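# Carry the tube rack through the door to the desk

## Task

Move the tube rack off the counter, through the door that swings shut by itself, and onto the desk. It must finish standing upright with each tube seated all the way down in a hole, and the door must be closed at the end. The task fails if the rack or any tube touches the floor, or if either robot topples or is left leaning. One robot or both may be used, and at the end the gripper must release the rack and the robot must back away from it.

## Robot and tools

Robots: two identical Hello Robot Stretch 4 units, r1 and r2. Each has an omni-wheel base, a lift that slides up a mast, a telescoping arm that reaches forward, a wrist with yaw, pitch and roll joints, and a two-finger gripper with flexible steel fingers. The robot stands about 1.6 m tall, and its base edge lies within 0.23 m of the base origin. Cameras per robot: rN_head_camera, rN_head_left_camera, rN_head_right_camera (the last two are fisheye) and rN_wrist_camera.

Frames: each robot reports in its own base frame, which has its origin on the floor below the base centre, x pointing forward, y to the left and z up. hand_pose is a point between the open fingertips, given in that frame, and the printed value may be slightly wrong. The odometry frame is the base frame at the start. Neither robot knows where the other is. Only the images, lidar_m and wrist_depth_mm show their relative placement.

execute_actions(actions, cameras): actions is a list holding one action, or none to simply read state and images. The action is an object keyed by "r1" and/or "r2". For each robot give "base", "joints" or both, optionally with "pace" and "contact_limits". Alternatively give only {"end_of_arm": "enable_torque"}, which re-powers wrist or gripper motors that shut off. All listed motions start at once.
- base: exactly one key per action. Each is a relative move from where the base last measured itself, not a pose. translate_m is straight travel in metres, forward positive, -2 to 2. strafe_m is sideways travel in metres, left positive, -2 to 2. rotate_rad is an in-place turn in radians, counter-clockwise (left) positive, -3.2 to 3.2.
- joints: absolute targets by name, each robot separately. lift_m is 0 to 1.2 m. arm_m is extension, 0 to 0.55 m. wrist_yaw_rad runs -1.134 to 4.276, where 0 is forward, positive is left and 3.14 is stowed back; past 3.4 the arm may obstruct. wrist_pitch_rad runs -1.117 to 4.259, where 0 is level and 1.57 points down. wrist_roll_rad runs -1.117 to 4.259, where 0 puts the fingers level and positive turns clockwise as seen from behind. gripper_m is the fingertip gap in metres, -0.038 to 0.141; negative values squeeze the tips together. A joint target outside its range is clipped and reported. Any other bad value or an unknown key rejects the whole call.
- pace: "slow", "default", "fast" or "max". Base speeds are 0.1, 0.3, 0.4 and 0.6 m/s, and turn rates are 1, 2, 3 and 4 rad/s. Both are reduced when the lift is above 0.2 m.
- contact_limits: {"arm_m": x} with x from 0 (lightest touch) to 0.75; the default is 0.5.
- cameras: a list of camera names, or "all". Omitting it returns all cameras, and [] returns none.
One action runs for at most 15 s. To unfold the wrist at the start, send lift_m 0.4 together with wrist_yaw_rad 0.

wait(seconds): 0 to 10 s with no new command, then returns state and images. zoom_image(camera, region): region is [x0, y0, x1, y1] in pixels of that camera's latest full image, at most 504x504. read_manual(section): licence texts only. finished_scene(scene): pass the current scene number. It ends the scene for good, so call it only once the goal holds steadily.

Result lines: base_status and joint_status report how each commanded motion ended. "done" for the base means the wheels turned the full amount, even with slip. off_target means the motion stopped short and may still be pushing. contact_stop_at_<key> means the motion hit something and the part went slack. limit_stop_at_<name> means a built-in limit stopped it; tilt above 6 degrees makes the lift, arm and wheels slack, and own_body is a self-collision guard. torque_fault means a wrist or gripper motor went limp and needs enable_torque. on_its_own covers uncommanded parts, and "held at" there is a target, not a position. lidar_m gives 12 distances in 30-degree sectors, counter-clockwise from straight ahead (4th left, 7th behind, 10th right). "-" means nothing seen or closer than 0.25 m, and glass or thin legs may be missed. wrist_depth_mm is a 7x7 grid of depths from 100 to 2000 mm, starting top left. base_odometry comes from wheels only. If turned_by_wheels and turned_by_imu differ by more than about 0.1 rad, the robot slipped or hit something. base_tilt is in degrees, with forward and right positive, and has a fixed bias of up to about 1.5 degrees. motor_effort is percent of maximum, with the action's peak in brackets; a load in a level gripper moves the wrist_pitch_rad effort away from 0. joint_positions gives the current values.

Gripping: command a gap smaller than the object. Closing further squeezes harder and pulls the object in. Neither the reading nor "done" confirms a grasp; look for a clear gripper effort change and check the images. If the fingertips jam on a surface, raise the lift.

Avoid: any robot-to-robot contact. Once two bases touch, even millimetres of further drive presses hard and can end the run. Avoid driving or turning with over 1 kg held while arm_m is above 0.2, especially at fast paces, as the robot may tip. Avoid strong steady pushes with a raised gripper, and squeezing or pressing the wrist until it faults. If both robots carry one load together, their travel can differ by about 3 cm per metre, which strains the load and can tip a robot. Joints or bases left out of an action may still be pushing toward old targets. Loose objects can be nudged occasionally, and the door closes by itself. Never let the rack or tubes drop, and avoid slams or hard hits.

Each tool is called after "Call:" by a JSON object that holds its "fn" and its "kwargs", one argument or row to a line.

## Session

Call:
{"fn": "execute_actions", "kwargs": {
  "actions": []
}}

Scene clock: 0.00 s.
r1.base_odometry: x=+0.000 y=+0.000 heading=+0.000 (m, m, rad; r1's odometry frame)
r1.turned_by_wheels: +0.000 (rad since the last result)
r1.turned_by_imu: +0.000 (rad since the last result)
r1.base_tilt: forward=-0.1 right=+0.6 (deg)
r1.lidar_m: 1.07 1.22 1.87 1.87 2.13 3.57 1.49 2.53 2.12 2.12 1.29 1.05
r1.base_status: not commanded
r1.joint_positions: lift_m=+0.212 arm_m=+0.000 wrist_yaw_rad=+3.121 wrist_pitch_rad=+0.002 wrist_roll_rad=-0.013 gripper_m=+0.057
r1.joint_status: not commanded
r1.motor_effort: lift_m=+21 arm_m=+0 wrist_yaw_rad=+4 wrist_pitch_rad=-8 wrist_roll_rad=+0 gripper_m=-2 wheel_0=+0 wheel_1=+0 wheel_2=+0 (%)
r1.hand_pose: x=-0.1153 y=+0.0935 z=+0.3899 quat_wxyz=(+0.010, -0.001, -0.007, +1.000) (m; r1's base frame)
r1.wrist_depth_mm: - 140 1661 - - - - / - 121 161 - - - - / - 127 172 - - - - / 138 144 1708 - - - - / 1863 - - 1756 1921 - - / 239 1336 199 1308 198 1182 1160 / 233 917 960 - 931 866 866
r2.base_odometry: x=+0.000 y=+0.000 heading=+0.000 (m, m, rad; r2's odometry frame)
r2.turned_by_wheels: +0.000 (rad since the last result)
r2.turned_by_imu: +0.000 (rad since the last result)
r2.base_tilt: forward=+0.0 right=+0.4 (deg)
r2.lidar_m: 2.30 2.48 1.26 1.22 1.29 1.70 1.66 1.85 2.59 1.47 1.51 2.37
r2.base_status: not commanded
r2.joint_positions: lift_m=+0.289 arm_m=-0.001 wrist_yaw_rad=+3.197 wrist_pitch_rad=+0.010 wrist_roll_rad=+0.006 gripper_m=+0.057
r2.joint_status: not commanded
r2.motor_effort: lift_m=+17 arm_m=-1 wrist_yaw_rad=-3 wrist_pitch_rad=-7 wrist_roll_rad=-1 gripper_m=-1 wheel_0=+0 wheel_1=+0 wheel_2=+0 (%)
r2.hand_pose: x=-0.1235 y=+0.0713 z=+0.4649 quat_wxyz=(-0.028, -0.005, +0.003, +1.000) (m; r2's base frame)
r2.wrist_depth_mm: - 132 133 1708 1661 1618 1576 / - 112 133 1708 1708 1618 1618 / - 116 139 1708 1708 1661 1661 / 137 135 260 1756 1708 1661 1661 / 215 1983 1863 1756 1708 1661 1661 / 224 1576 198 1537 199 1499 1464 / 222 1025 1098 107 1060 976 1025
pictures: r1_head_camera, r1_head_left_camera, r1_head_right_camera, r1_wrist_camera, r2_head_camera, r2_head_left_camera, r2_head_right_camera, r2_wrist_camera
Images, in order (width x height): r1_head_camera 420x560, r1_head_left_camera 420x672, r1_head_right_camera 420x672, r1_wrist_camera 616x392, r2_head_camera 420x560, r2_head_left_camera 420x672, r2_head_right_camera 420x672, r2_wrist_camera 616x392.

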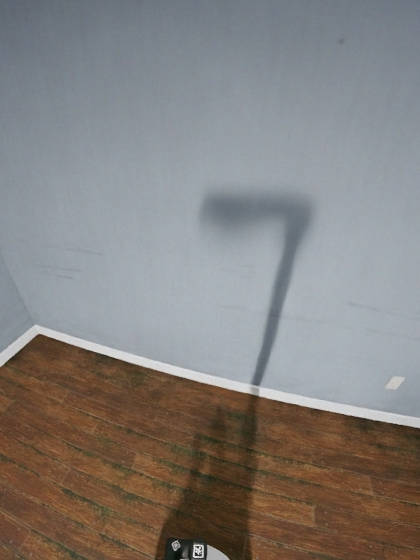

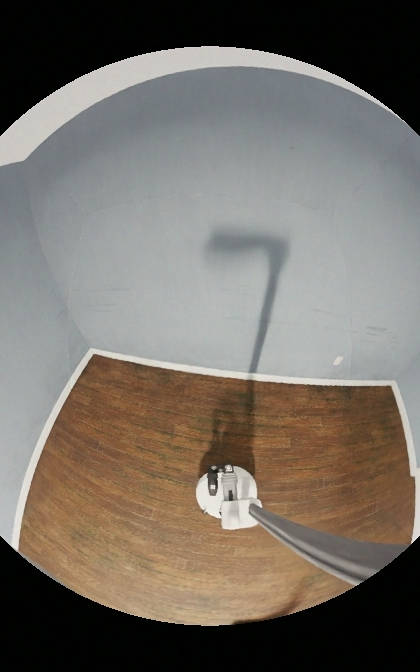

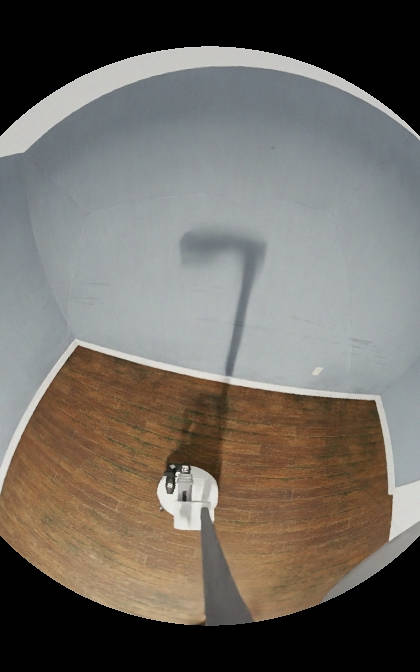

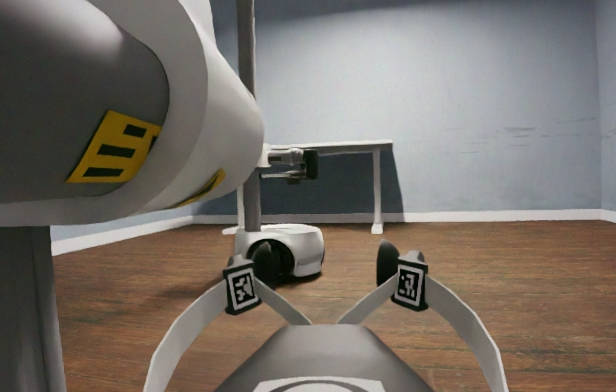

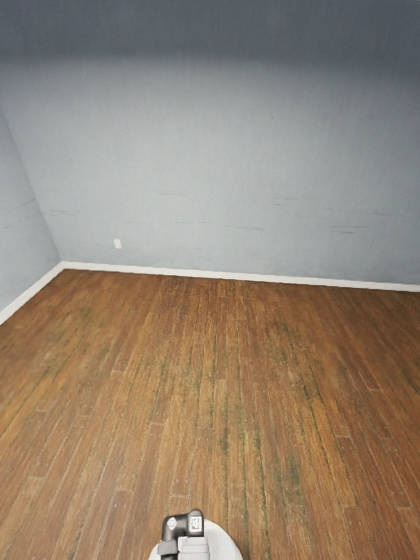

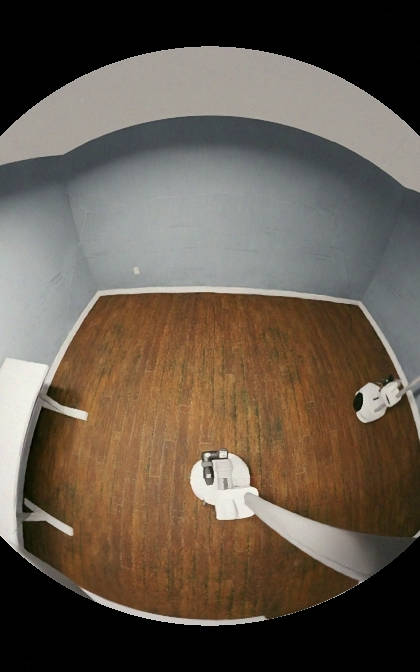

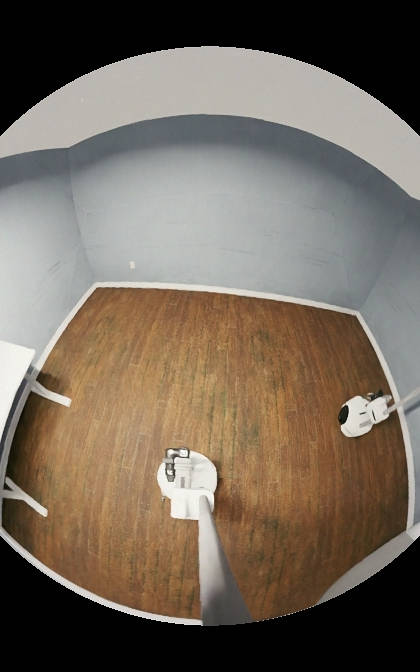

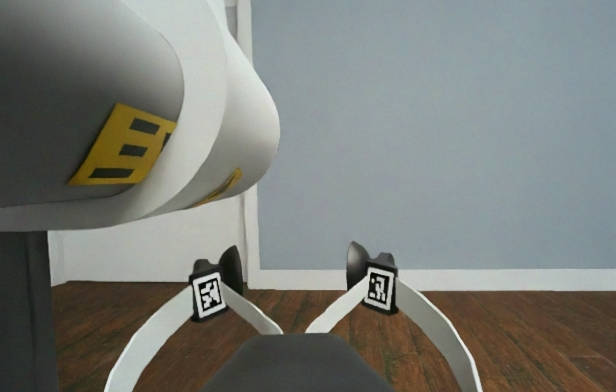

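Call:
{"fn": "execute_actions", "kwargs": {
  "actions": [
    {"r1":{"base":{"rotate_rad":-2.6},"joints":{"lift_m":0.4,"wrist_yaw_rad":0}},"r2":{"base":{"rotate_rad":2.0},"joints":{"lift_m":0.4,"wrist_yaw_rad":0}}}
  ],
  "cameras": ["r1_head_camera","r1_head_left_camera","r2_head_camera","r2_head_left_camera"]
}}

Scene clock: 3.80 s.
r1.base_odometry: x=+0.000 y=+0.000 heading=-2.600 (m, m, rad; r1's odometry frame)
r1.turned_by_wheels: -2.600 (rad since the last result)
r1.turned_by_imu: -2.578 (rad since the last result)
r1.base_tilt: forward=-0.1 right=+0.6 (deg)
r1.lidar_m: 2.47 2.11 2.13 1.28 1.08 1.07 1.26 1.87 1.86 2.16 2.93 1.48
r1.base_status: done
r1.joint_positions: lift_m=+0.400 arm_m=+0.000 wrist_yaw_rad=+0.000 wrist_pitch_rad=+0.002 wrist_roll_rad=-0.013 gripper_m=+0.057
r1.joint_status: all done
r1.motor_effort: lift_m=+24(28) arm_m=+0(0) wrist_yaw_rad=+3(3) wrist_pitch_rad=-8(7) wrist_roll_rad=+0(1) gripper_m=-4(3) wheel_0=+0(7) wheel_1=+0(8) wheel_2=-1(10) (%)
r1.hand_pose: x=+0.4599 y=-0.0873 z=+0.5775 quat_wxyz=(+1.000, -0.007, +0.001, +0.000) (m; r1's base frame)
r1.wrist_depth_mm: 1708 1921 - - - - - / 1756 - - - - - - / 1708 - - - - - 1060 / 1708 - - - - - - / 1756 - - - - - - / 1708 1863 199 1756 198 1182 1078 / 1336 1308 1308 - 1308 1138 1060
r2.base_odometry: x=+0.000 y=+0.000 heading=+2.000 (m, m, rad; r2's odometry frame)
r2.turned_by_wheels: +2.000 (rad since the last result)
r2.turned_by_imu: +2.049 (rad since the last result)
r2.base_tilt: forward=-0.1 right=+0.2 (deg)
r2.lidar_m: 1.26 1.71 1.64 1.79 2.37 1.23 1.45 2.40 2.30 2.41 1.27 1.20
r2.base_status: done
r2.joint_positions: lift_m=+0.400 arm_m=-0.001 wrist_yaw_rad=+0.001 wrist_pitch_rad=+0.010 wrist_roll_rad=+0.006 gripper_m=+0.057
r2.joint_status: all done
r2.motor_effort: lift_m=+21(24) arm_m=-1(1) wrist_yaw_rad=-3(6) wrist_pitch_rad=-7(7) wrist_roll_rad=-1(1) gripper_m=-1(2) wheel_0=-1(9) wheel_1=-1(8) wheel_2=+1(6) (%)
r2.hand_pose: x=+0.4579 y=-0.0872 z=+0.5752 quat_wxyz=(+1.000, +0.003, +0.005, +0.000) (m; r2's base frame)
r2.wrist_depth_mm: 1499 1808 - 1983 1756 1576 1464 / 1499 1863 - - 1756 1618 1464 / 1499 1808 - 1921 1336 1537 1078 / 1499 1863 - 1983 1808 1618 1499 / 1499 1808 - - 1756 1618 1499 / 1499 1708 198 1661 199 1576 1499 / 1336 1229 1281 107 1255 1182 1205
pictures: r1_head_camera, r1_head_left_camera, r2_head_camera, r2_head_left_camera
Images, in order (width x height): r1_head_camera 420x560, r1_head_left_camera 420x672, r2_head_camera 420x560, r2_head_left_camera 420x672.

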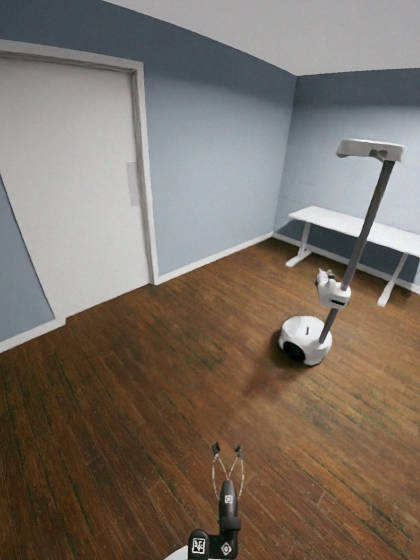

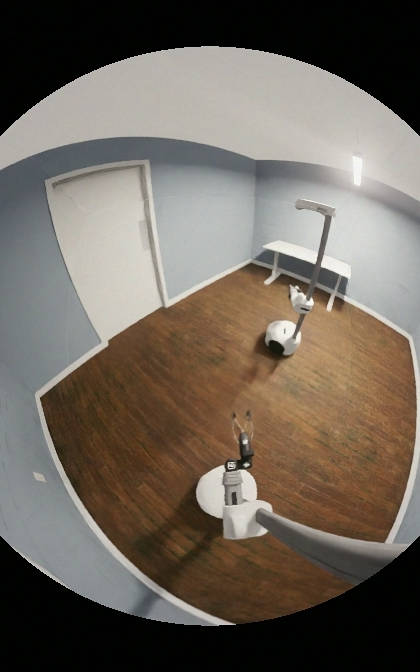

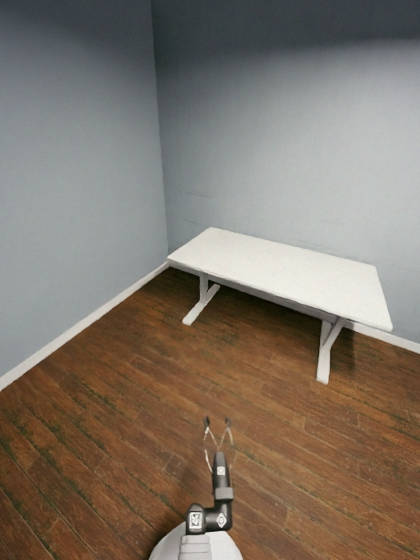

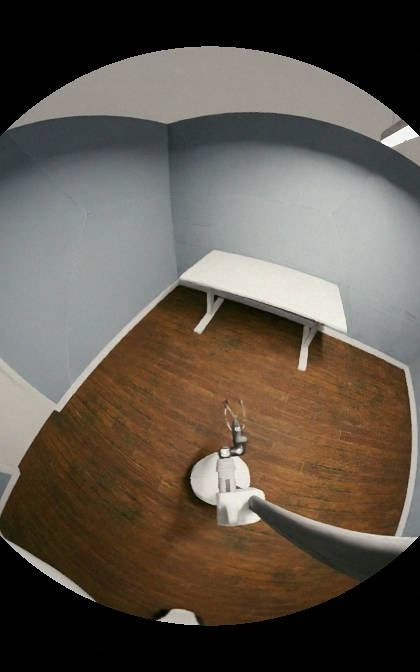

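Call:
{"fn": "execute_actions", "kwargs": {
  "actions": [
    {"r1":{"base":{"rotate_rad":0.78},"joints":{"wrist_yaw_rad":3.1,"lift_m":0.25}},"r2":{"base":{"rotate_rad":0.9},"joints":{"wrist_yaw_rad":3.1}}}
  ],
  "cameras": ["r1_head_camera","r1_head_left_camera","r2_head_left_camera"]
}}

Scene clock: 11.10 s.
r1.base_odometry: x=+0.000 y=+0.000 heading=-1.820 (m, m, rad; r1's odometry frame)
r1.turned_by_wheels: +0.780 (rad since the last result)
r1.turned_by_imu: +0.770 (rad since the last result)
r1.base_tilt: forward=-0.1 right=+0.6 (deg)
r1.lidar_m: 2.11 1.57 1.12 1.06 1.12 1.51 1.87 1.96 2.61 1.49 1.47 2.28
r1.base_status: done
r1.joint_positions: lift_m=+0.250 arm_m=+0.000 wrist_yaw_rad=+3.099 wrist_pitch_rad=+0.001 wrist_roll_rad=-0.013 gripper_m=+0.057
r1.joint_status: all done
r1.motor_effort: lift_m=+16(25) arm_m=+0(0) wrist_yaw_rad=+4(13) wrist_pitch_rad=-8(8) wrist_roll_rad=+0(0) gripper_m=-5(4) wheel_0=-1(6) wheel_1=-1(7) wheel_2=-1(8) (%)
r1.hand_pose: x=-0.1132 y=+0.0995 z=+0.4282 quat_wxyz=(+0.021, -0.001, -0.007, +1.000) (m; r1's base frame)
r1.wrist_depth_mm: - 141 1921 1921 1983 1921 1366 / - 122 186 1983 1983 1921 1366 / - 134 191 1983 - - 1397 / 134 145 1921 - - - 1397 / 1983 1983 - - - 1863 1397 / 1229 1499 199 1397 198 1308 1281 / 931 991 1025 - 1025 931 946
r2.base_odometry: x=+0.000 y=+0.000 heading=+2.900 (m, m, rad; r2's odometry frame)
r2.turned_by_wheels: +0.900 (rad since the last result)
r2.turned_by_imu: +0.923 (rad since the last result)
r2.base_tilt: forward=-0.1 right=+0.4 (deg)
r2.lidar_m: 1.64 1.65 2.15 2.71 1.48 2.58 2.31 2.35 2.23 1.20 1.23 1.52
r2.base_status: done
r2.joint_positions: lift_m=+0.400 arm_m=-0.001 wrist_yaw_rad=+3.099 wrist_pitch_rad=+0.010 wrist_roll_rad=+0.006 gripper_m=+0.057
r2.joint_status: all done
r2.motor_effort: lift_m=+20(21) arm_m=-1(1) wrist_yaw_rad=-2(3) wrist_pitch_rad=-8(7) wrist_roll_rad=-1(0) gripper_m=+1(3) wheel_0=-1(4) wheel_1=-2(9) wheel_2=+0(10) (%)
r2.hand_pose: x=-0.1151 y=+0.0995 z=+0.5752 quat_wxyz=(+0.021, -0.005, +0.003, +1.000) (m; r2's base frame)
r2.wrist_depth_mm: - 135 - - - - - / - 136 - - - - - / 110 137 240 - - - - / 136 150 - - - - - / - - - - - - - / 1921 1921 198 1863 200 1808 1708 / 1308 1255 1308 107 1255 1182 1229
pictures: r1_head_camera, r1_head_left_camera, r2_head_left_camera
Images, in order (width x height): r1_head_camera 420x560, r1_head_left_camera 420x672, r2_head_left_camera 420x672.

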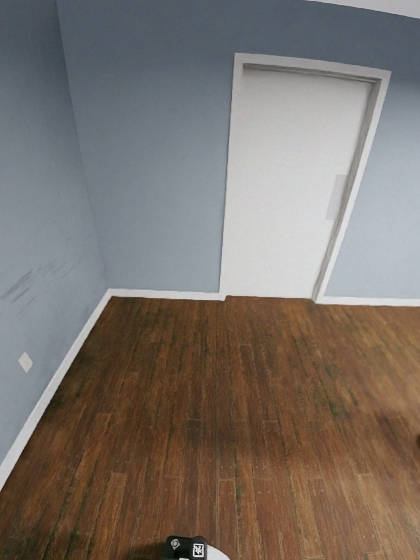

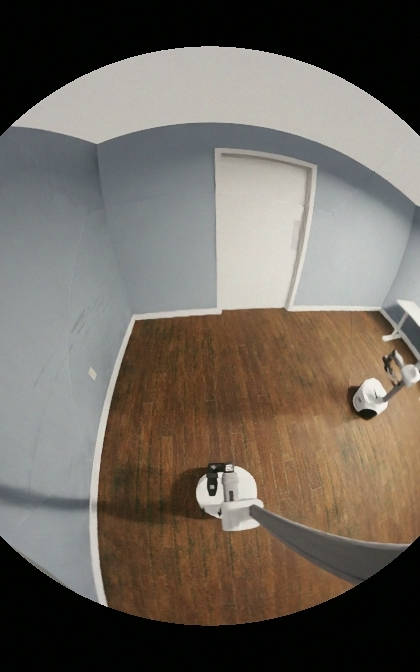

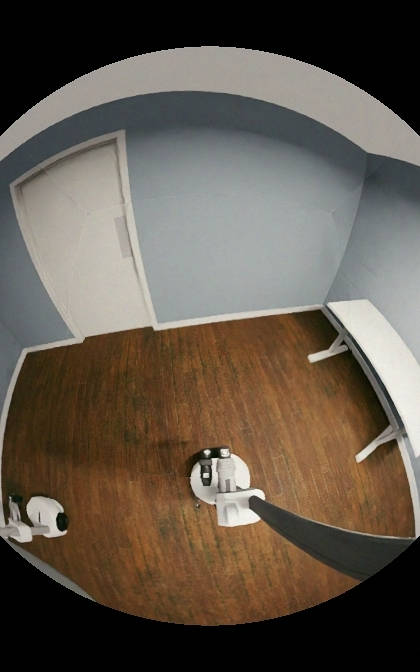

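Call:
{"fn": "execute_actions", "kwargs": {
  "actions": [
    {"r1":{"base":{"strafe_m":-0.66},"pace":"fast"}}
  ],
  "cameras": []
}}

Call:
{"fn": "execute_actions", "kwargs": {
  "actions": [
    {"r1":{"base":{"translate_m":1.5},"pace":"fast"}}
  ],
  "cameras": ["r1_head_camera","r1_head_left_camera"]
}}

Scene clock: 16.13 s.
r1.base_odometry: x=-0.640 y=+0.163 heading=-1.820 (m, m, rad; r1's odometry frame)
r1.turned_by_wheels: +0.000 (rad since the last result)
r1.turned_by_imu: -0.003 (rad since the last result)
r1.base_tilt: forward=-0.2 right=+0.6 (deg)
r1.lidar_m: 2.20 2.20 1.81 1.73 1.81 1.98 1.84 1.92 2.60 2.20 0.86 2.23
r1.base_status: done
r1.joint_positions: lift_m=+0.250 arm_m=+0.000 wrist_yaw_rad=+3.100 wrist_pitch_rad=+0.001 wrist_roll_rad=-0.013 gripper_m=+0.057
r1.joint_status: not commanded
r1.motor_effort: lift_m=+16(16) arm_m=+0(0) wrist_yaw_rad=+6(5) wrist_pitch_rad=-9(7) wrist_roll_rad=+1(1) gripper_m=-4(4) wheel_0=+0(12) wheel_1=+2(15) wheel_2=+0(1) (%)
r1.hand_pose: x=-0.1132 y=+0.0995 z=+0.4281 quat_wxyz=(+0.021, -0.001, -0.007, +1.000) (m; r1's base frame)
r1.wrist_depth_mm: - 141 1863 1983 1983 1921 1983 / - 122 186 1983 - 1983 - / - 134 191 1921 1983 - - / 133 145 1921 1921 - - - / 1921 1921 1921 1983 - - - / 1229 1499 199 1430 198 1308 1281 / 931 976 1025 - 1008 931 946
r2.base_odometry: x=+0.000 y=+0.000 heading=+2.900 (m, m, rad; r2's odometry frame)
r2.turned_by_wheels: +0.000 (rad since the last result)
r2.turned_by_imu: +0.002 (rad since the last result)
r2.base_tilt: forward=-0.3 right=+0.4 (deg)
r2.lidar_m: 1.63 1.65 2.18 2.71 0.85 1.07 2.32 2.33 2.20 1.21 1.24 1.51
r2.base_status: not commanded
r2.joint_positions: lift_m=+0.400 arm_m=-0.001 wrist_yaw_rad=+3.099 wrist_pitch_rad=+0.010 wrist_roll_rad=+0.006 gripper_m=+0.057
r2.joint_status: not commanded
r2.motor_effort: lift_m=+20(20) arm_m=-1(1) wrist_yaw_rad=+2(0) wrist_pitch_rad=-7(8) wrist_roll_rad=+0(0) gripper_m=-3(1) wheel_0=-1(1) wheel_1=-2(2) wheel_2=+0(0) (%)
r2.hand_pose: x=-0.1151 y=+0.0995 z=+0.5752 quat_wxyz=(+0.021, -0.005, +0.003, +1.000) (m; r2's base frame)
r2.wrist_depth_mm: - 135 - - - - - / - 136 - - - - - / 110 137 240 - - - - / 136 150 - - - - - / - - - - - - - / 1921 1921 198 1808 199 1756 1661 / 1336 1255 1308 107 1308 1182 1118
pictures: none
No camera images: the call's "cameras" was empty. Leave "cameras" out to get every camera's image.

Scene clock: 21.17 s.
r1.base_odometry: x=-1.010 y=-1.291 heading=-1.820 (m, m, rad; r1's odometry frame)
r1.turned_by_wheels: +0.000 (rad since the last result)
r1.turned_by_imu: -0.006 (rad since the last result)
r1.base_tilt: forward=-0.2 right=+0.7 (deg)
r1.lidar_m: 0.70 0.74 0.91 1.76 1.85 2.48 3.41 1.18 1.17 2.15 0.93 0.75
r1.base_status: done
r1.joint_positions: lift_m=+0.250 arm_m=+0.000 wrist_yaw_rad=+3.100 wrist_pitch_rad=+0.001 wrist_roll_rad=-0.013 gripper_m=+0.057
r1.joint_status: not commanded
r1.motor_effort: lift_m=+16(16) arm_m=+0(0) wrist_yaw_rad=+5(4) wrist_pitch_rad=-8(9) wrist_roll_rad=+0(0) gripper_m=-3(5) wheel_0=-1(8) wheel_1=+1(8) wheel_2=+3(11) (%)
r1.hand_pose: x=-0.1132 y=+0.0995 z=+0.4281 quat_wxyz=(+0.021, -0.001, -0.007, +1.000) (m; r1's base frame)
r1.wrist_depth_mm: - 141 - - - - - / - 122 186 - - - - / - 134 190 - - - - / 134 145 - - - - - / - - - - - - - / 1229 1464 199 1397 198 1308 1255 / 917 991 1042 - 1025 931 931
r2.base_odometry: x=+0.000 y=+0.000 heading=+2.900 (m, m, rad; r2's odometry frame)
r2.turned_by_wheels: +0.000 (rad since the last result)
r2.turned_by_imu: +0.002 (rad since the last result)
r2.base_tilt: forward=-0.2 right=+0.3 (deg)
r2.lidar_m: 1.65 1.26 1.15 2.72 2.73 2.56 2.30 2.34 2.20 1.22 1.22 1.51
r2.base_status: not commanded
r2.joint_positions: lift_m=+0.400 arm_m=-0.001 wrist_yaw_rad=+3.099 wrist_pitch_rad=+0.010 wrist_roll_rad=+0.006 gripper_m=+0.057
r2.joint_status: not commanded
r2.motor_effort: lift_m=+20(20) arm_m=-1(1) wrist_yaw_rad=+3(0) wrist_pitch_rad=-7(7) wrist_roll_rad=+0(0) gripper_m=-3(8) wheel_0=-1(1) wheel_1=-2(2) wheel_2=+0(0) (%)
r2.hand_pose: x=-0.1151 y=+0.0995 z=+0.5752 quat_wxyz=(+0.021, -0.005, +0.003, +1.000) (m; r2's base frame)
r2.wrist_depth_mm: - 135 - - - - - / - 136 - - - - - / 110 137 240 - - - - / 136 150 - - - - - / - - - - - - - / 1921 1921 198 1863 199 1756 1708 / 1366 1255 1336 107 1281 1182 1255
pictures: r1_head_camera, r1_head_left_camera
Images, in order (width x height): r1_head_camera 420x560, r1_head_left_camera 420x672.

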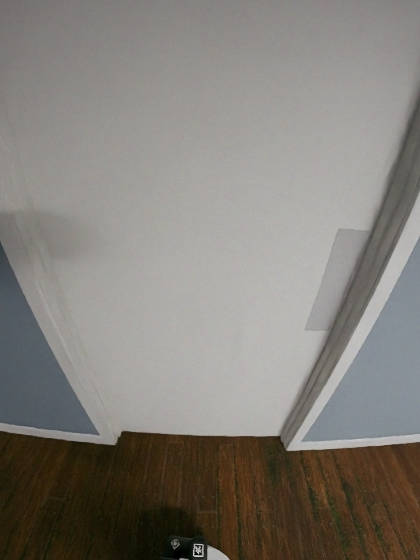

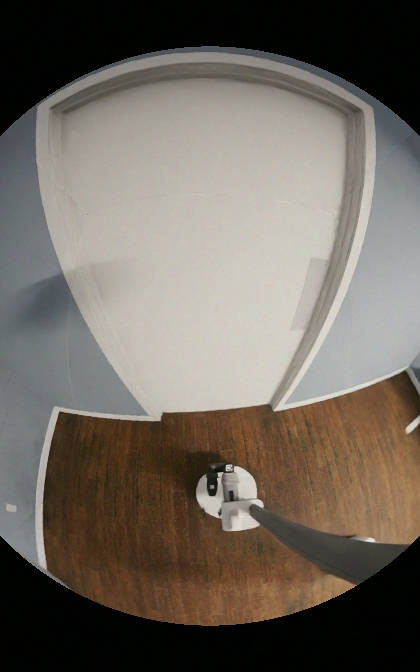

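Call:
{"fn": "execute_actions", "kwargs": {
  "actions": [
    {"r1":{"base":{"translate_m":0.95},"pace":"slow"}}
  ],
  "cameras": ["r1_head_camera","r1_head_left_camera"]
}}

action 0: r1: "base": translate_m = 0.95 would last too long for one action: at the pace "slow" translate_m can be at most 0.766 in either direction: name a faster pace, or command the rest in another action

Call:
{"fn": "execute_actions", "kwargs": {
  "actions": [
    {"r1":{"base":{"translate_m":0.75},"pace":"slow"}}
  ],
  "cameras": ["r1_head_camera","r1_head_left_camera"]
}}

Scene clock: 35.27 s.
r1.base_odometry: x=-1.142 y=-1.852 heading=-2.014 (m, m, rad; r1's odometry frame)
r1.turned_by_wheels: -0.194 (rad since the last result)
r1.turned_by_imu: -0.021 (rad since the last result)
r1.base_tilt: forward=-0.2 right=+0.6 (deg)
r1.lidar_m: - 0.25 0.28 0.47 1.78 2.38 3.93 1.61 2.33 0.59 0.30 0.25
r1.base_status: translate_m contact_stop (by the wheels' count: +0.576 of +0.750)
r1.joint_positions: lift_m=+0.250 arm_m=+0.000 wrist_yaw_rad=+3.100 wrist_pitch_rad=+0.001 wrist_roll_rad=-0.013 gripper_m=+0.057
r1.joint_status: not commanded
r1.on_its_own: the wheels are slack since a contact_stop
r1.motor_effort: lift_m=+21(21) arm_m=+0(0) wrist_yaw_rad=+4(7) wrist_pitch_rad=-9(8) wrist_roll_rad=+1(1) gripper_m=-4(3) wheel_0=+0(32) wheel_1=+0(30) wheel_2=+0(40) (%)
r1.hand_pose: x=-0.1132 y=+0.0994 z=+0.4278 quat_wxyz=(+0.021, -0.001, -0.007, +1.000) (m; r1's base frame)
r1.wrist_depth_mm: - 141 - - - - - / - 122 186 - - - - / - 134 190 - - - - / 133 145 - - - - - / 1576 - - - - - - / 1205 1464 200 1397 198 1308 1255 / 931 991 1025 - 1025 931 931
r2.base_odometry: x=+0.000 y=+0.000 heading=+2.900 (m, m, rad; r2's odometry frame)
r2.turned_by_wheels: +0.000 (rad since the last result)
r2.turned_by_imu: +0.005 (rad since the last result)
r2.base_tilt: forward=-0.4 right=+0.4 (deg)
r2.lidar_m: 1.63 1.59 1.61 2.71 2.75 2.58 2.33 2.34 2.21 1.21 1.23 1.51
r2.base_status: not commanded
r2.joint_positions: lift_m=+0.400 arm_m=-0.001 wrist_yaw_rad=+3.099 wrist_pitch_rad=+0.010 wrist_roll_rad=+0.006 gripper_m=+0.057
r2.joint_status: not commanded
r2.motor_effort: lift_m=+20(20) arm_m=-1(1) wrist_yaw_rad=-1(0) wrist_pitch_rad=-8(7) wrist_roll_rad=+0(0) gripper_m=-3(6) wheel_0=-1(1) wheel_1=-2(2) wheel_2=+0(0) (%)
r2.hand_pose: x=-0.1151 y=+0.0995 z=+0.5752 quat_wxyz=(+0.021, -0.005, +0.003, +1.000) (m; r2's base frame)
r2.wrist_depth_mm: - 135 - - - - - / - 136 - - - - - / 110 137 239 - - - - / 136 150 - - - - - / - - - - - - - / 1921 1921 198 1863 199 1756 1756 / 1336 1255 1308 107 1308 1182 1229
pictures: r1_head_camera, r1_head_left_camera
Images, in order (width x height): r1_head_camera 420x560, r1_head_left_camera 420x672.

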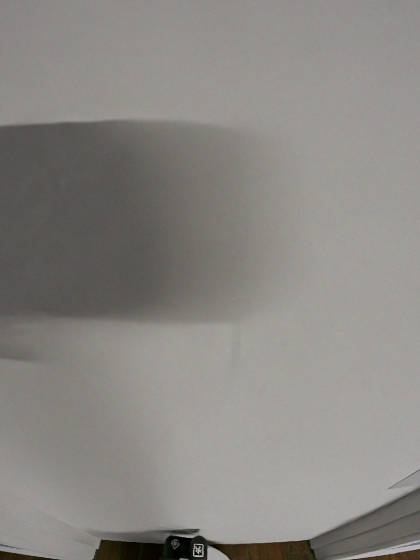

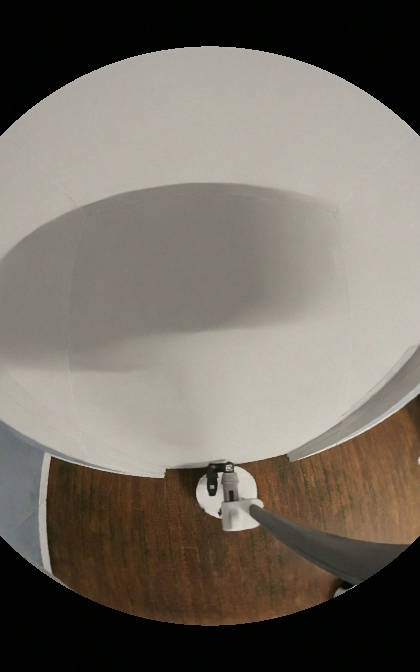

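Call:
{"fn": "execute_actions", "kwargs": {
  "actions": [
    {"r1":{"base":{"translate_m":-0.12}}}
  ],
  "cameras": []
}}

Call:
{"fn": "execute_actions", "kwargs": {
  "actions": [
    {"r1":{"base":{"rotate_rad":3.14}}}
  ],
  "cameras": []
}}

Call:
{"fn": "execute_actions", "kwargs": {
  "actions": [
    {"r1":{"base":{"strafe_m":0.1}}}
  ],
  "cameras": ["r1_head_left_camera","r1_head_right_camera"]
}}

Scene clock: 39.77 s.
r1.base_odometry: x=-1.091 y=-1.743 heading=-2.015 (m, m, rad; r1's odometry frame)
r1.turned_by_wheels: +0.000 (rad since the last result)
r1.turned_by_imu: -0.002 (rad since the last result)
r1.base_tilt: forward=-0.2 right=+0.6 (deg)
r1.lidar_m: 0.31 0.32 0.44 0.88 1.79 2.38 3.82 1.49 2.34 1.21 0.48 0.33
r1.base_status: done
r1.joint_positions: lift_m=+0.250 arm_m=+0.000 wrist_yaw_rad=+3.100 wrist_pitch_rad=+0.001 wrist_roll_rad=-0.013 gripper_m=+0.057
r1.joint_status: not commanded
r1.motor_effort: lift_m=+21(21) arm_m=+0(0) wrist_yaw_rad=+5(4) wrist_pitch_rad=-8(8) wrist_roll_rad=-1(1) gripper_m=-4(7) wheel_0=-3(6) wheel_1=-2(7) wheel_2=-1(14) (%)
r1.hand_pose: x=-0.1132 y=+0.0994 z=+0.4278 quat_wxyz=(+0.021, -0.001, -0.007, +1.000) (m; r1's base frame)
r1.wrist_depth_mm: - 141 - - - - - / - 122 185 - - - - / - 134 190 - - - - / 133 144 - - - - - / 1499 - - - - - - / 1229 1430 199 1397 197 1336 1281 / 931 976 1025 - 1025 931 946
r2.base_odometry: x=+0.000 y=+0.000 heading=+2.900 (m, m, rad; r2's odometry frame)
r2.turned_by_wheels: +0.000 (rad since the last result)
r2.turned_by_imu: +0.002 (rad since the last result)
r2.base_tilt: forward=-0.1 right=+0.3 (deg)
r2.lidar_m: 1.65 1.48 1.50 2.70 2.73 2.58 2.31 2.35 2.19 1.20 1.22 1.50
r2.base_status: not commanded
r2.joint_positions: lift_m=+0.400 arm_m=-0.001 wrist_yaw_rad=+3.099 wrist_pitch_rad=+0.010 wrist_roll_rad=+0.006 gripper_m=+0.057
r2.joint_status: not commanded
r2.motor_effort: lift_m=+20(20) arm_m=-1(1) wrist_yaw_rad=+0(1) wrist_pitch_rad=-7(7) wrist_roll_rad=-1(1) gripper_m=-3(3) wheel_0=-1(1) wheel_1=-2(2) wheel_2=+0(0) (%)
r2.hand_pose: x=-0.1151 y=+0.0995 z=+0.5752 quat_wxyz=(+0.021, -0.005, +0.003, +1.000) (m; r2's base frame)
r2.wrist_depth_mm: - 135 - - - - - / - 136 - - - - - / 110 137 240 - - - - / 136 150 - - - - - / - - - - - - - / 1921 1921 198 1863 199 1756 1756 / 1366 1255 1336 107 1281 1182 1229
pictures: none
No camera images: the call's "cameras" was empty. Leave "cameras" out to get every camera's image.

Scene clock: 42.63 s.
r1.base_odometry: x=-1.091 y=-1.743 heading=+1.125 (m, m, rad; r1's odometry frame)
r1.turned_by_wheels: +3.140 (rad since the last result)
r1.turned_by_imu: +3.110 (rad since the last result)
r1.base_tilt: forward=-0.1 right=+0.7 (deg)
r1.lidar_m: 3.75 1.52 2.39 1.31 0.51 0.33 0.31 0.33 0.43 0.83 1.77 2.31
r1.base_status: done
r1.joint_positions: lift_m=+0.250 arm_m=+0.000 wrist_yaw_rad=+3.100 wrist_pitch_rad=+0.001 wrist_roll_rad=-0.013 gripper_m=+0.057
r1.joint_status: not commanded
r1.motor_effort: lift_m=+21(21) arm_m=+0(0) wrist_yaw_rad=+5(3) wrist_pitch_rad=-7(7) wrist_roll_rad=-2(0) gripper_m=-2(4) wheel_0=-2(7) wheel_1=-1(6) wheel_2=-2(14) (%)
r1.hand_pose: x=-0.1132 y=+0.0994 z=+0.4278 quat_wxyz=(+0.021, -0.001, -0.007, +1.000) (m; r1's base frame)
r1.wrist_depth_mm: - 141 442 445 455 462 466 / - 122 186 449 455 469 466 / - 134 191 455 459 462 469 / 133 145 449 455 462 469 473 / 442 445 452 459 466 469 480 / 445 445 199 459 198 473 480 / 445 452 459 - 473 477 484
r2.base_odometry: x=+0.000 y=+0.000 heading=+2.900 (m, m, rad; r2's odometry frame)
r2.turned_by_wheels: +0.000 (rad since the last result)
r2.turned_by_imu: +0.001 (rad since the last result)
r2.base_tilt: forward=-0.2 right=+0.3 (deg)
r2.lidar_m: 1.63 1.49 1.52 2.70 2.75 2.56 2.31 2.33 2.21 1.20 1.23 1.54
r2.base_status: not commanded
r2.joint_positions: lift_m=+0.400 arm_m=-0.001 wrist_yaw_rad=+3.099 wrist_pitch_rad=+0.010 wrist_roll_rad=+0.006 gripper_m=+0.057
r2.joint_status: not commanded
r2.motor_effort: lift_m=+20(20) arm_m=-1(1) wrist_yaw_rad=+0(1) wrist_pitch_rad=-7(7) wrist_roll_rad=+0(1) gripper_m=-2(6) wheel_0=-1(1) wheel_1=-2(2) wheel_2=+0(0) (%)
r2.hand_pose: x=-0.1151 y=+0.0995 z=+0.5752 quat_wxyz=(+0.021, -0.005, +0.003, +1.000) (m; r2's base frame)
r2.wrist_depth_mm: - 135 - - - - - / - 136 - - - - - / 110 137 239 - - - - / 136 150 - - - - - / - - - - - - - / 1983 1863 198 1863 199 1808 1756 / 1366 1229 1336 107 1281 1182 1229
pictures: none
No camera images: the call's "cameras" was empty. Leave "cameras" out to get every camera's image.

Scene clock: 44.10 s.
r1.base_odometry: x=-1.181 y=-1.700 heading=+1.125 (m, m, rad; r1's odometry frame)
r1.turned_by_wheels: +0.000 (rad since the last result)
r1.turned_by_imu: +0.000 (rad since the last result)
r1.base_tilt: forward=-0.2 right=+0.6 (deg)
r1.lidar_m: 3.73 1.45 2.25 1.34 0.52 0.34 0.32 0.33 0.44 0.83 1.87 2.47
r1.base_status: done
r1.joint_positions: lift_m=+0.250 arm_m=+0.000 wrist_yaw_rad=+3.100 wrist_pitch_rad=+0.001 wrist_roll_rad=-0.013 gripper_m=+0.057
r1.joint_status: not commanded
r1.motor_effort: lift_m=+21(21) arm_m=+0(0) wrist_yaw_rad=+4(4) wrist_pitch_rad=-8(8) wrist_roll_rad=+1(2) gripper_m=-2(3) wheel_0=+0(8) wheel_1=+2(12) wheel_2=+0(0) (%)
r1.hand_pose: x=-0.1132 y=+0.0994 z=+0.4278 quat_wxyz=(+0.021, -0.001, -0.007, +1.000) (m; r1's base frame)
r1.wrist_depth_mm: - 141 445 455 455 469 469 / - 122 185 455 459 466 473 / - 134 190 459 466 473 477 / 133 145 459 466 466 477 480 / 445 452 459 466 469 480 480 / 449 455 199 466 198 480 484 / 452 455 462 - 480 484 488
r2.base_odometry: x=+0.000 y=+0.000 heading=+2.900 (m, m, rad; r2's odometry frame)
r2.turned_by_wheels: +0.000 (rad since the last result)
r2.turned_by_imu: +0.001 (rad since the last result)
r2.base_tilt: forward=-0.2 right=+0.3 (deg)
r2.lidar_m: 1.64 1.44 1.51 2.71 2.70 2.56 2.30 2.33 2.20 1.22 1.24 1.52
r2.base_status: not commanded
r2.joint_positions: lift_m=+0.400 arm_m=-0.001 wrist_yaw_rad=+3.099 wrist_pitch_rad=+0.010 wrist_roll_rad=+0.006 gripper_m=+0.057
r2.joint_status: not commanded
r2.motor_effort: lift_m=+20(20) arm_m=-1(1) wrist_yaw_rad=-1(0) wrist_pitch_rad=-8(7) wrist_roll_rad=-1(0) gripper_m=-4(0) wheel_0=-1(1) wheel_1=-2(2) wheel_2=+0(0) (%)
r2.hand_pose: x=-0.1151 y=+0.0995 z=+0.5752 quat_wxyz=(+0.021, -0.005, +0.003, +1.000) (m; r2's base frame)
r2.wrist_depth_mm: - 135 - - - - - / - 136 - - - - - / 110 137 239 - - - - / 136 150 - - - - - / - - - - - - - / 1921 1921 198 1756 199 1756 1756 / 1336 1255 1308 107 1281 1182 1229
pictures: r1_head_left_camera, r1_head_right_camera
Images, in order (width x height): r1_head_left_camera 420x672, r1_head_right_camera 420x672.

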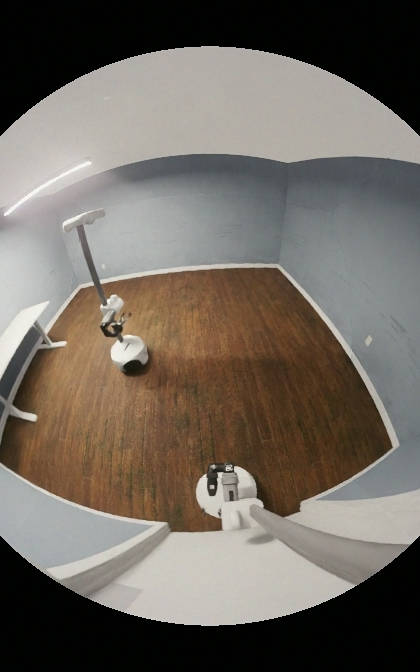

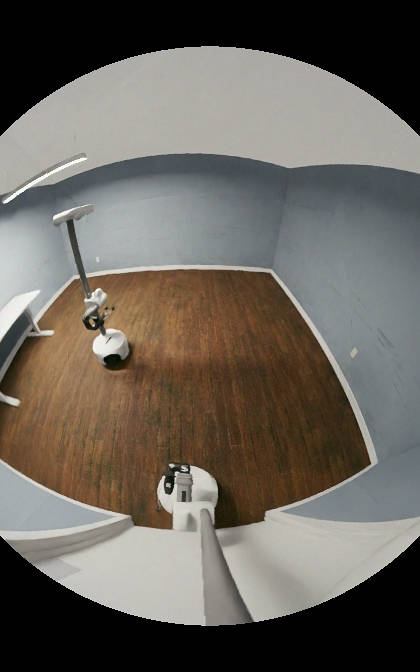

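Call:
{"fn": "execute_actions", "kwargs": {
  "actions": [
    {"r1":{"base":{"translate_m":-0.45},"pace":"slow"}}
  ],
  "cameras": ["r1_head_left_camera","r1_head_right_camera"]
}}

Scene clock: 50.73 s.
r1.base_odometry: x=-1.375 y=-2.105 heading=+1.125 (m, m, rad; r1's odometry frame)
r1.turned_by_wheels: +0.000 (rad since the last result)
r1.turned_by_imu: -0.002 (rad since the last result)
r1.base_tilt: forward=-0.1 right=+0.6 (deg)
r1.lidar_m: 4.18 1.82 0.45 0.41 2.32 0.32 0.25 - 0.25 0.26 0.59 2.50
r1.base_status: done
r1.joint_positions: lift_m=+0.250 arm_m=+0.000 wrist_yaw_rad=+3.100 wrist_pitch_rad=+0.002 wrist_roll_rad=-0.013 gripper_m=+0.057
r1.joint_status: not commanded
r1.motor_effort: lift_m=+21(21) arm_m=+0(0) wrist_yaw_rad=+3(3) wrist_pitch_rad=-9(9) wrist_roll_rad=+0(0) gripper_m=-2(4) wheel_0=-3(17) wheel_1=-15(21) wheel_2=+20(30) (%)
r1.hand_pose: x=-0.1132 y=+0.0993 z=+0.4278 quat_wxyz=(+0.021, -0.001, -0.007, +1.000) (m; r1's base frame)
r1.wrist_depth_mm: - 141 373 433 512 - - / - 122 185 433 517 - - / - 134 190 436 521 - - / 134 145 370 433 512 - - / 300 330 370 436 496 - - / 297 330 198 421 198 1336 1281 / 297 320 373 - 549 946 931
r2.base_odometry: x=+0.000 y=+0.000 heading=+2.900 (m, m, rad; r2's odometry frame)
r2.turned_by_wheels: +0.000 (rad since the last result)
r2.turned_by_imu: +0.002 (rad since the last result)
r2.base_tilt: forward=-0.3 right=+0.3 (deg)
r2.lidar_m: 1.64 1.66 2.20 2.70 2.73 2.58 2.32 2.34 2.20 1.20 1.23 1.50
r2.base_status: not commanded
r2.joint_positions: lift_m=+0.400 arm_m=-0.001 wrist_yaw_rad=+3.099 wrist_pitch_rad=+0.010 wrist_roll_rad=+0.006 gripper_m=+0.057
r2.joint_status: not commanded
r2.motor_effort: lift_m=+20(20) arm_m=-1(1) wrist_yaw_rad=+0(1) wrist_pitch_rad=-7(7) wrist_roll_rad=-1(0) gripper_m=-4(5) wheel_0=-1(1) wheel_1=-3(2) wheel_2=+0(0) (%)
r2.hand_pose: x=-0.1151 y=+0.0995 z=+0.5752 quat_wxyz=(+0.021, -0.005, +0.003, +1.000) (m; r2's base frame)
r2.wrist_depth_mm: - 135 - - - - - / - 136 - - - - - / 110 137 240 - - - - / 136 150 - - - - - / - - - - - - - / 1921 1921 198 1863 199 1756 1708 / 1336 1229 1336 108 1308 1182 1229
pictures: r1_head_left_camera, r1_head_right_camera
Images, in order (width x height): r1_head_left_camera 420x672, r1_head_right_camera 420x672.

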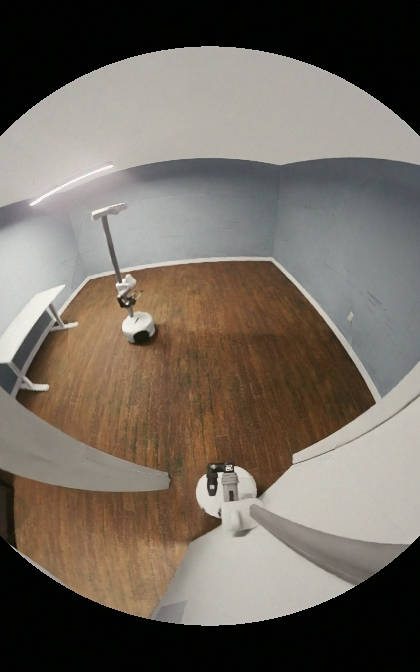

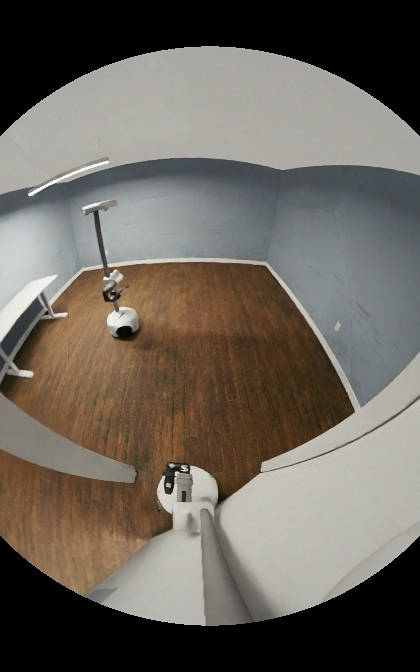

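Call:
{"fn": "execute_actions", "kwargs": {
  "actions": [
    {"r1":{"base":{"translate_m":-0.45},"pace":"slow"}}
  ],
  "cameras": ["r1_head_left_camera","r1_head_right_camera"]
}}

Scene clock: 57.70 s.
r1.base_odometry: x=-1.569 y=-2.511 heading=+1.126 (m, m, rad; r1's odometry frame)
r1.turned_by_wheels: +0.000 (rad since the last result)
r1.turned_by_imu: +0.001 (rad since the last result)
r1.base_tilt: forward=-0.1 right=+0.6 (deg)
r1.lidar_m: 4.63 0.63 0.67 1.64 2.31 3.91 0.33 0.25 - 0.25 0.28 0.76
r1.base_status: done
r1.joint_positions: lift_m=+0.250 arm_m=+0.000 wrist_yaw_rad=+3.100 wrist_pitch_rad=+0.002 wrist_roll_rad=-0.013 gripper_m=+0.057
r1.joint_status: not commanded
r1.motor_effort: lift_m=+21(21) arm_m=+0(0) wrist_yaw_rad=+4(3) wrist_pitch_rad=-9(8) wrist_roll_rad=+0(0) gripper_m=-4(4) wheel_0=+3(4) wheel_1=-12(20) wheel_2=+14(27) (%)
r1.hand_pose: x=-0.1132 y=+0.0993 z=+0.4278 quat_wxyz=(+0.021, -0.001, -0.007, +1.000) (m; r1's base frame)
r1.wrist_depth_mm: - 141 - - - - - / - 122 186 - - - - / - 134 190 - - - - / 134 145 - - - - - / 325 394 - - - - - / 322 392 199 1397 198 1308 1281 / 320 368 1025 - 1008 931 946
r2.base_odometry: x=+0.000 y=+0.000 heading=+2.900 (m, m, rad; r2's odometry frame)
r2.turned_by_wheels: +0.000 (rad since the last result)
r2.turned_by_imu: +0.003 (rad since the last result)
r2.base_tilt: forward=-0.3 right=+0.3 (deg)
r2.lidar_m: 1.64 1.66 2.18 2.72 2.74 2.56 2.32 2.33 2.20 1.20 1.24 1.56
r2.base_status: not commanded
r2.joint_positions: lift_m=+0.400 arm_m=-0.001 wrist_yaw_rad=+3.099 wrist_pitch_rad=+0.010 wrist_roll_rad=+0.006 gripper_m=+0.057
r2.joint_status: not commanded
r2.motor_effort: lift_m=+20(20) arm_m=-1(1) wrist_yaw_rad=+0(2) wrist_pitch_rad=-8(7) wrist_roll_rad=-1(0) gripper_m=-2(0) wheel_0=-1(1) wheel_1=-2(2) wheel_2=+0(0) (%)
r2.hand_pose: x=-0.1151 y=+0.0995 z=+0.5752 quat_wxyz=(+0.021, -0.005, +0.003, +1.000) (m; r2's base frame)
r2.wrist_depth_mm: - 135 - - - - - / - 136 - - - - - / 110 137 239 - - - - / 136 151 - - - - - / - - - - - - - / 1921 1921 198 1863 199 1756 1756 / 1366 1255 1336 107 1281 1182 1255
pictures: r1_head_left_camera, r1_head_right_camera
Images, in order (width x height): r1_head_left_camera 420x672, r1_head_right_camera 420x672.

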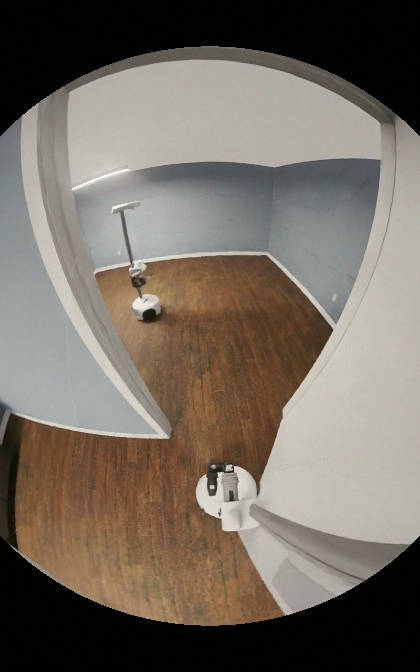

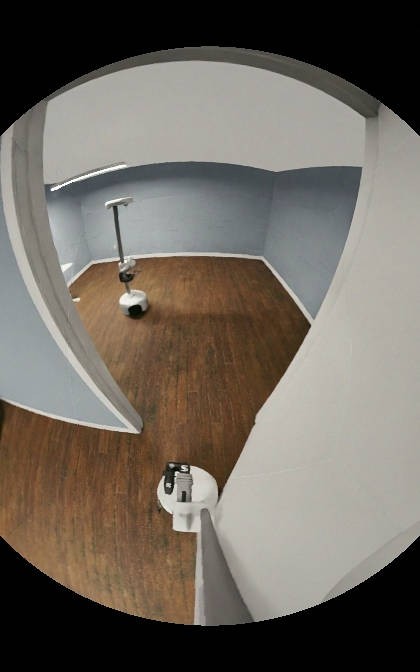

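Call:
{"fn": "execute_actions", "kwargs": {
  "actions": [
    {"r1":{"base":{"strafe_m":-0.6},"pace":"slow"}}
  ],
  "cameras": ["r1_head_left_camera","r1_head_right_camera"]
}}

Scene clock: 74.40 s.
r1.base_odometry: x=-1.265 y=-2.682 heading=+1.171 (m, m, rad; r1's odometry frame)
r1.turned_by_wheels: +0.046 (rad since the last result)
r1.turned_by_imu: +0.080 (rad since the last result)
r1.base_tilt: forward=-0.2 right=+0.6 (deg)
r1.lidar_m: 4.69 1.00 0.91 2.51 2.69 4.20 4.18 0.26 0.25 - 0.25 0.31
r1.base_status: strafe_m contact_stop (by the wheels' count: -0.347 of -0.600)
r1.joint_positions: lift_m=+0.250 arm_m=+0.000 wrist_yaw_rad=+3.100 wrist_pitch_rad=+0.002 wrist_roll_rad=-0.013 gripper_m=+0.057
r1.joint_status: not commanded
r1.on_its_own: the wheels are slack since a contact_stop
r1.motor_effort: lift_m=+21(21) arm_m=+0(0) wrist_yaw_rad=+4(4) wrist_pitch_rad=-9(8) wrist_roll_rad=-1(0) gripper_m=-4(5) wheel_0=+0(37) wheel_1=+0(28) wheel_2=+0(13) (%)
r1.hand_pose: x=-0.1132 y=+0.0994 z=+0.4278 quat_wxyz=(+0.021, -0.001, -0.007, +1.000) (m; r1's base frame)
r1.wrist_depth_mm: - 141 - - - - - / - 122 185 - - - - / - 134 190 - - - - / 134 145 - - - - - / 399 554 - - - - - / 394 539 199 1397 198 1281 1281 / 387 477 1008 - 1025 931 946
r2.base_odometry: x=+0.000 y=+0.000 heading=+2.900 (m, m, rad; r2's odometry frame)
r2.turned_by_wheels: +0.000 (rad since the last result)
r2.turned_by_imu: +0.006 (rad since the last result)
r2.base_tilt: forward=-0.1 right=+0.3 (deg)
r2.lidar_m: 1.62 1.64 2.20 2.70 2.74 2.56 2.30 2.34 2.22 1.20 1.24 1.52
r2.base_status: not commanded
r2.joint_positions: lift_m=+0.400 arm_m=-0.001 wrist_yaw_rad=+3.099 wrist_pitch_rad=+0.010 wrist_roll_rad=+0.006 gripper_m=+0.057
r2.joint_status: not commanded
r2.motor_effort: lift_m=+20(20) arm_m=-1(1) wrist_yaw_rad=-2(3) wrist_pitch_rad=-7(7) wrist_roll_rad=+0(0) gripper_m=-4(4) wheel_0=-1(1) wheel_1=-2(2) wheel_2=+0(0) (%)
r2.hand_pose: x=-0.1151 y=+0.0995 z=+0.5752 quat_wxyz=(+0.021, -0.005, +0.003, +1.000) (m; r2's base frame)
r2.wrist_depth_mm: - 135 - - - - - / - 136 - - - - - / 110 137 239 - - - - / 136 150 - - - - - / - - - - - - - / 1921 1921 198 1808 198 1756 1808 / 1336 1255 1308 107 1281 1205 1229
pictures: r1_head_left_camera, r1_head_right_camera
Images, in order (width x height): r1_head_left_camera 420x672, r1_head_right_camera 420x672.

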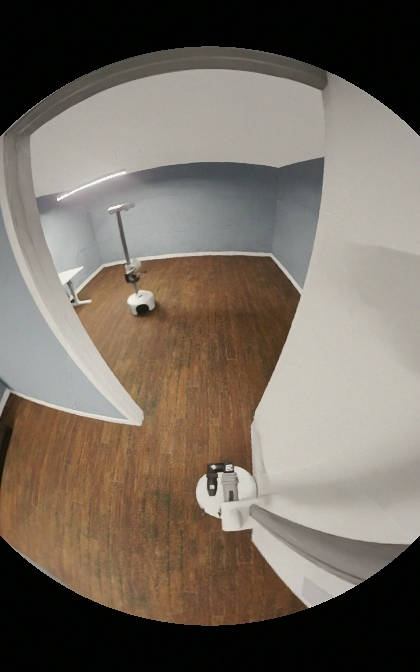

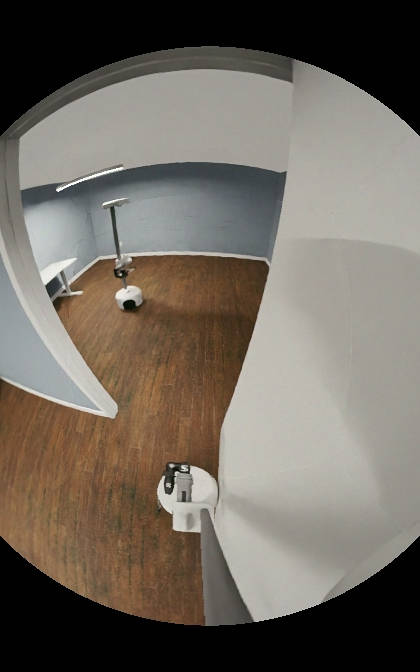

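Call:
{"fn": "execute_actions", "kwargs": {
  "actions": [
    {"r1":{"base":{"translate_m":-0.17},"pace":"slow"}}
  ],
  "cameras": []
}}

Call:
{"fn": "execute_actions", "kwargs": {
  "actions": [
    {"r1":{"base":{"strafe_m":-0.15},"pace":"slow"}}
  ],
  "cameras": ["r1_head_left_camera","r1_head_right_camera"]
}}

Scene clock: 91.13 s.
r1.base_odometry: x=-1.366 y=-1.818 heading=-0.347 (m, m, rad; r1's odometry frame)
r1.turned_by_wheels: -1.518 (rad since the last result)
r1.turned_by_imu: -1.514 (rad since the last result)
r1.base_tilt: forward=-0.1 right=+0.6 (deg)
r1.lidar_m: 0.72 2.13 3.13 1.60 1.55 2.06 0.28 0.27 0.25 - 0.25 0.26
r1.base_status: translate_m contact_stop (by the wheels' count: +0.277 of -0.170)
r1.joint_positions: lift_m=+0.250 arm_m=+0.000 wrist_yaw_rad=+3.100 wrist_pitch_rad=+0.002 wrist_roll_rad=-0.013 gripper_m=+0.057
r1.joint_status: not commanded
r1.on_its_own: the wheels are slack since a contact_stop
r1.motor_effort: lift_m=+21(21) arm_m=+0(0) wrist_yaw_rad=+4(5) wrist_pitch_rad=-7(8) wrist_roll_rad=+0(1) gripper_m=-2(1) wheel_0=+0(18) wheel_1=+0(34) wheel_2=+0(11) (%)
r1.hand_pose: x=-0.1132 y=+0.0994 z=+0.4278 quat_wxyz=(+0.021, -0.001, -0.007, +1.000) (m; r1's base frame)
r1.wrist_depth_mm: - 141 549 - - - - / - 122 185 - - - - / - 134 190 1921 - - - / 133 145 442 1863 - - - / 418 402 436 1756 - - - / 1229 404 199 1042 198 1281 1281 / 410 399 424 - 1025 931 931
r2.base_odometry: x=+0.000 y=+0.000 heading=+2.900 (m, m, rad; r2's odometry frame)
r2.turned_by_wheels: +0.000 (rad since the last result)
r2.turned_by_imu: +0.006 (rad since the last result)
r2.base_tilt: forward=-0.3 right=+0.2 (deg)
r2.lidar_m: 1.64 1.52 2.18 2.70 2.74 2.57 2.32 2.35 2.24 1.22 1.23 1.51
r2.base_status: not commanded
r2.joint_positions: lift_m=+0.400 arm_m=-0.001 wrist_yaw_rad=+3.099 wrist_pitch_rad=+0.010 wrist_roll_rad=+0.006 gripper_m=+0.057
r2.joint_status: not commanded
r2.motor_effort: lift_m=+20(20) arm_m=-1(1) wrist_yaw_rad=+1(1) wrist_pitch_rad=-7(7) wrist_roll_rad=-1(0) gripper_m=-2(2) wheel_0=-1(1) wheel_1=-2(2) wheel_2=+0(0) (%)
r2.hand_pose: x=-0.1151 y=+0.0995 z=+0.5752 quat_wxyz=(+0.021, -0.005, +0.003, +1.000) (m; r2's base frame)
r2.wrist_depth_mm: - 135 - - - - - / - 136 - - - - - / 110 137 240 - - - - / 136 150 - - - - - / - - - - - - - / 1921 1921 198 1863 199 1808 1756 / 1336 1229 1336 107 1281 1182 1229
pictures: none
No camera images: the call's "cameras" was empty. Leave "cameras" out to get every camera's image.

not run: a stop came earlier in this reply.


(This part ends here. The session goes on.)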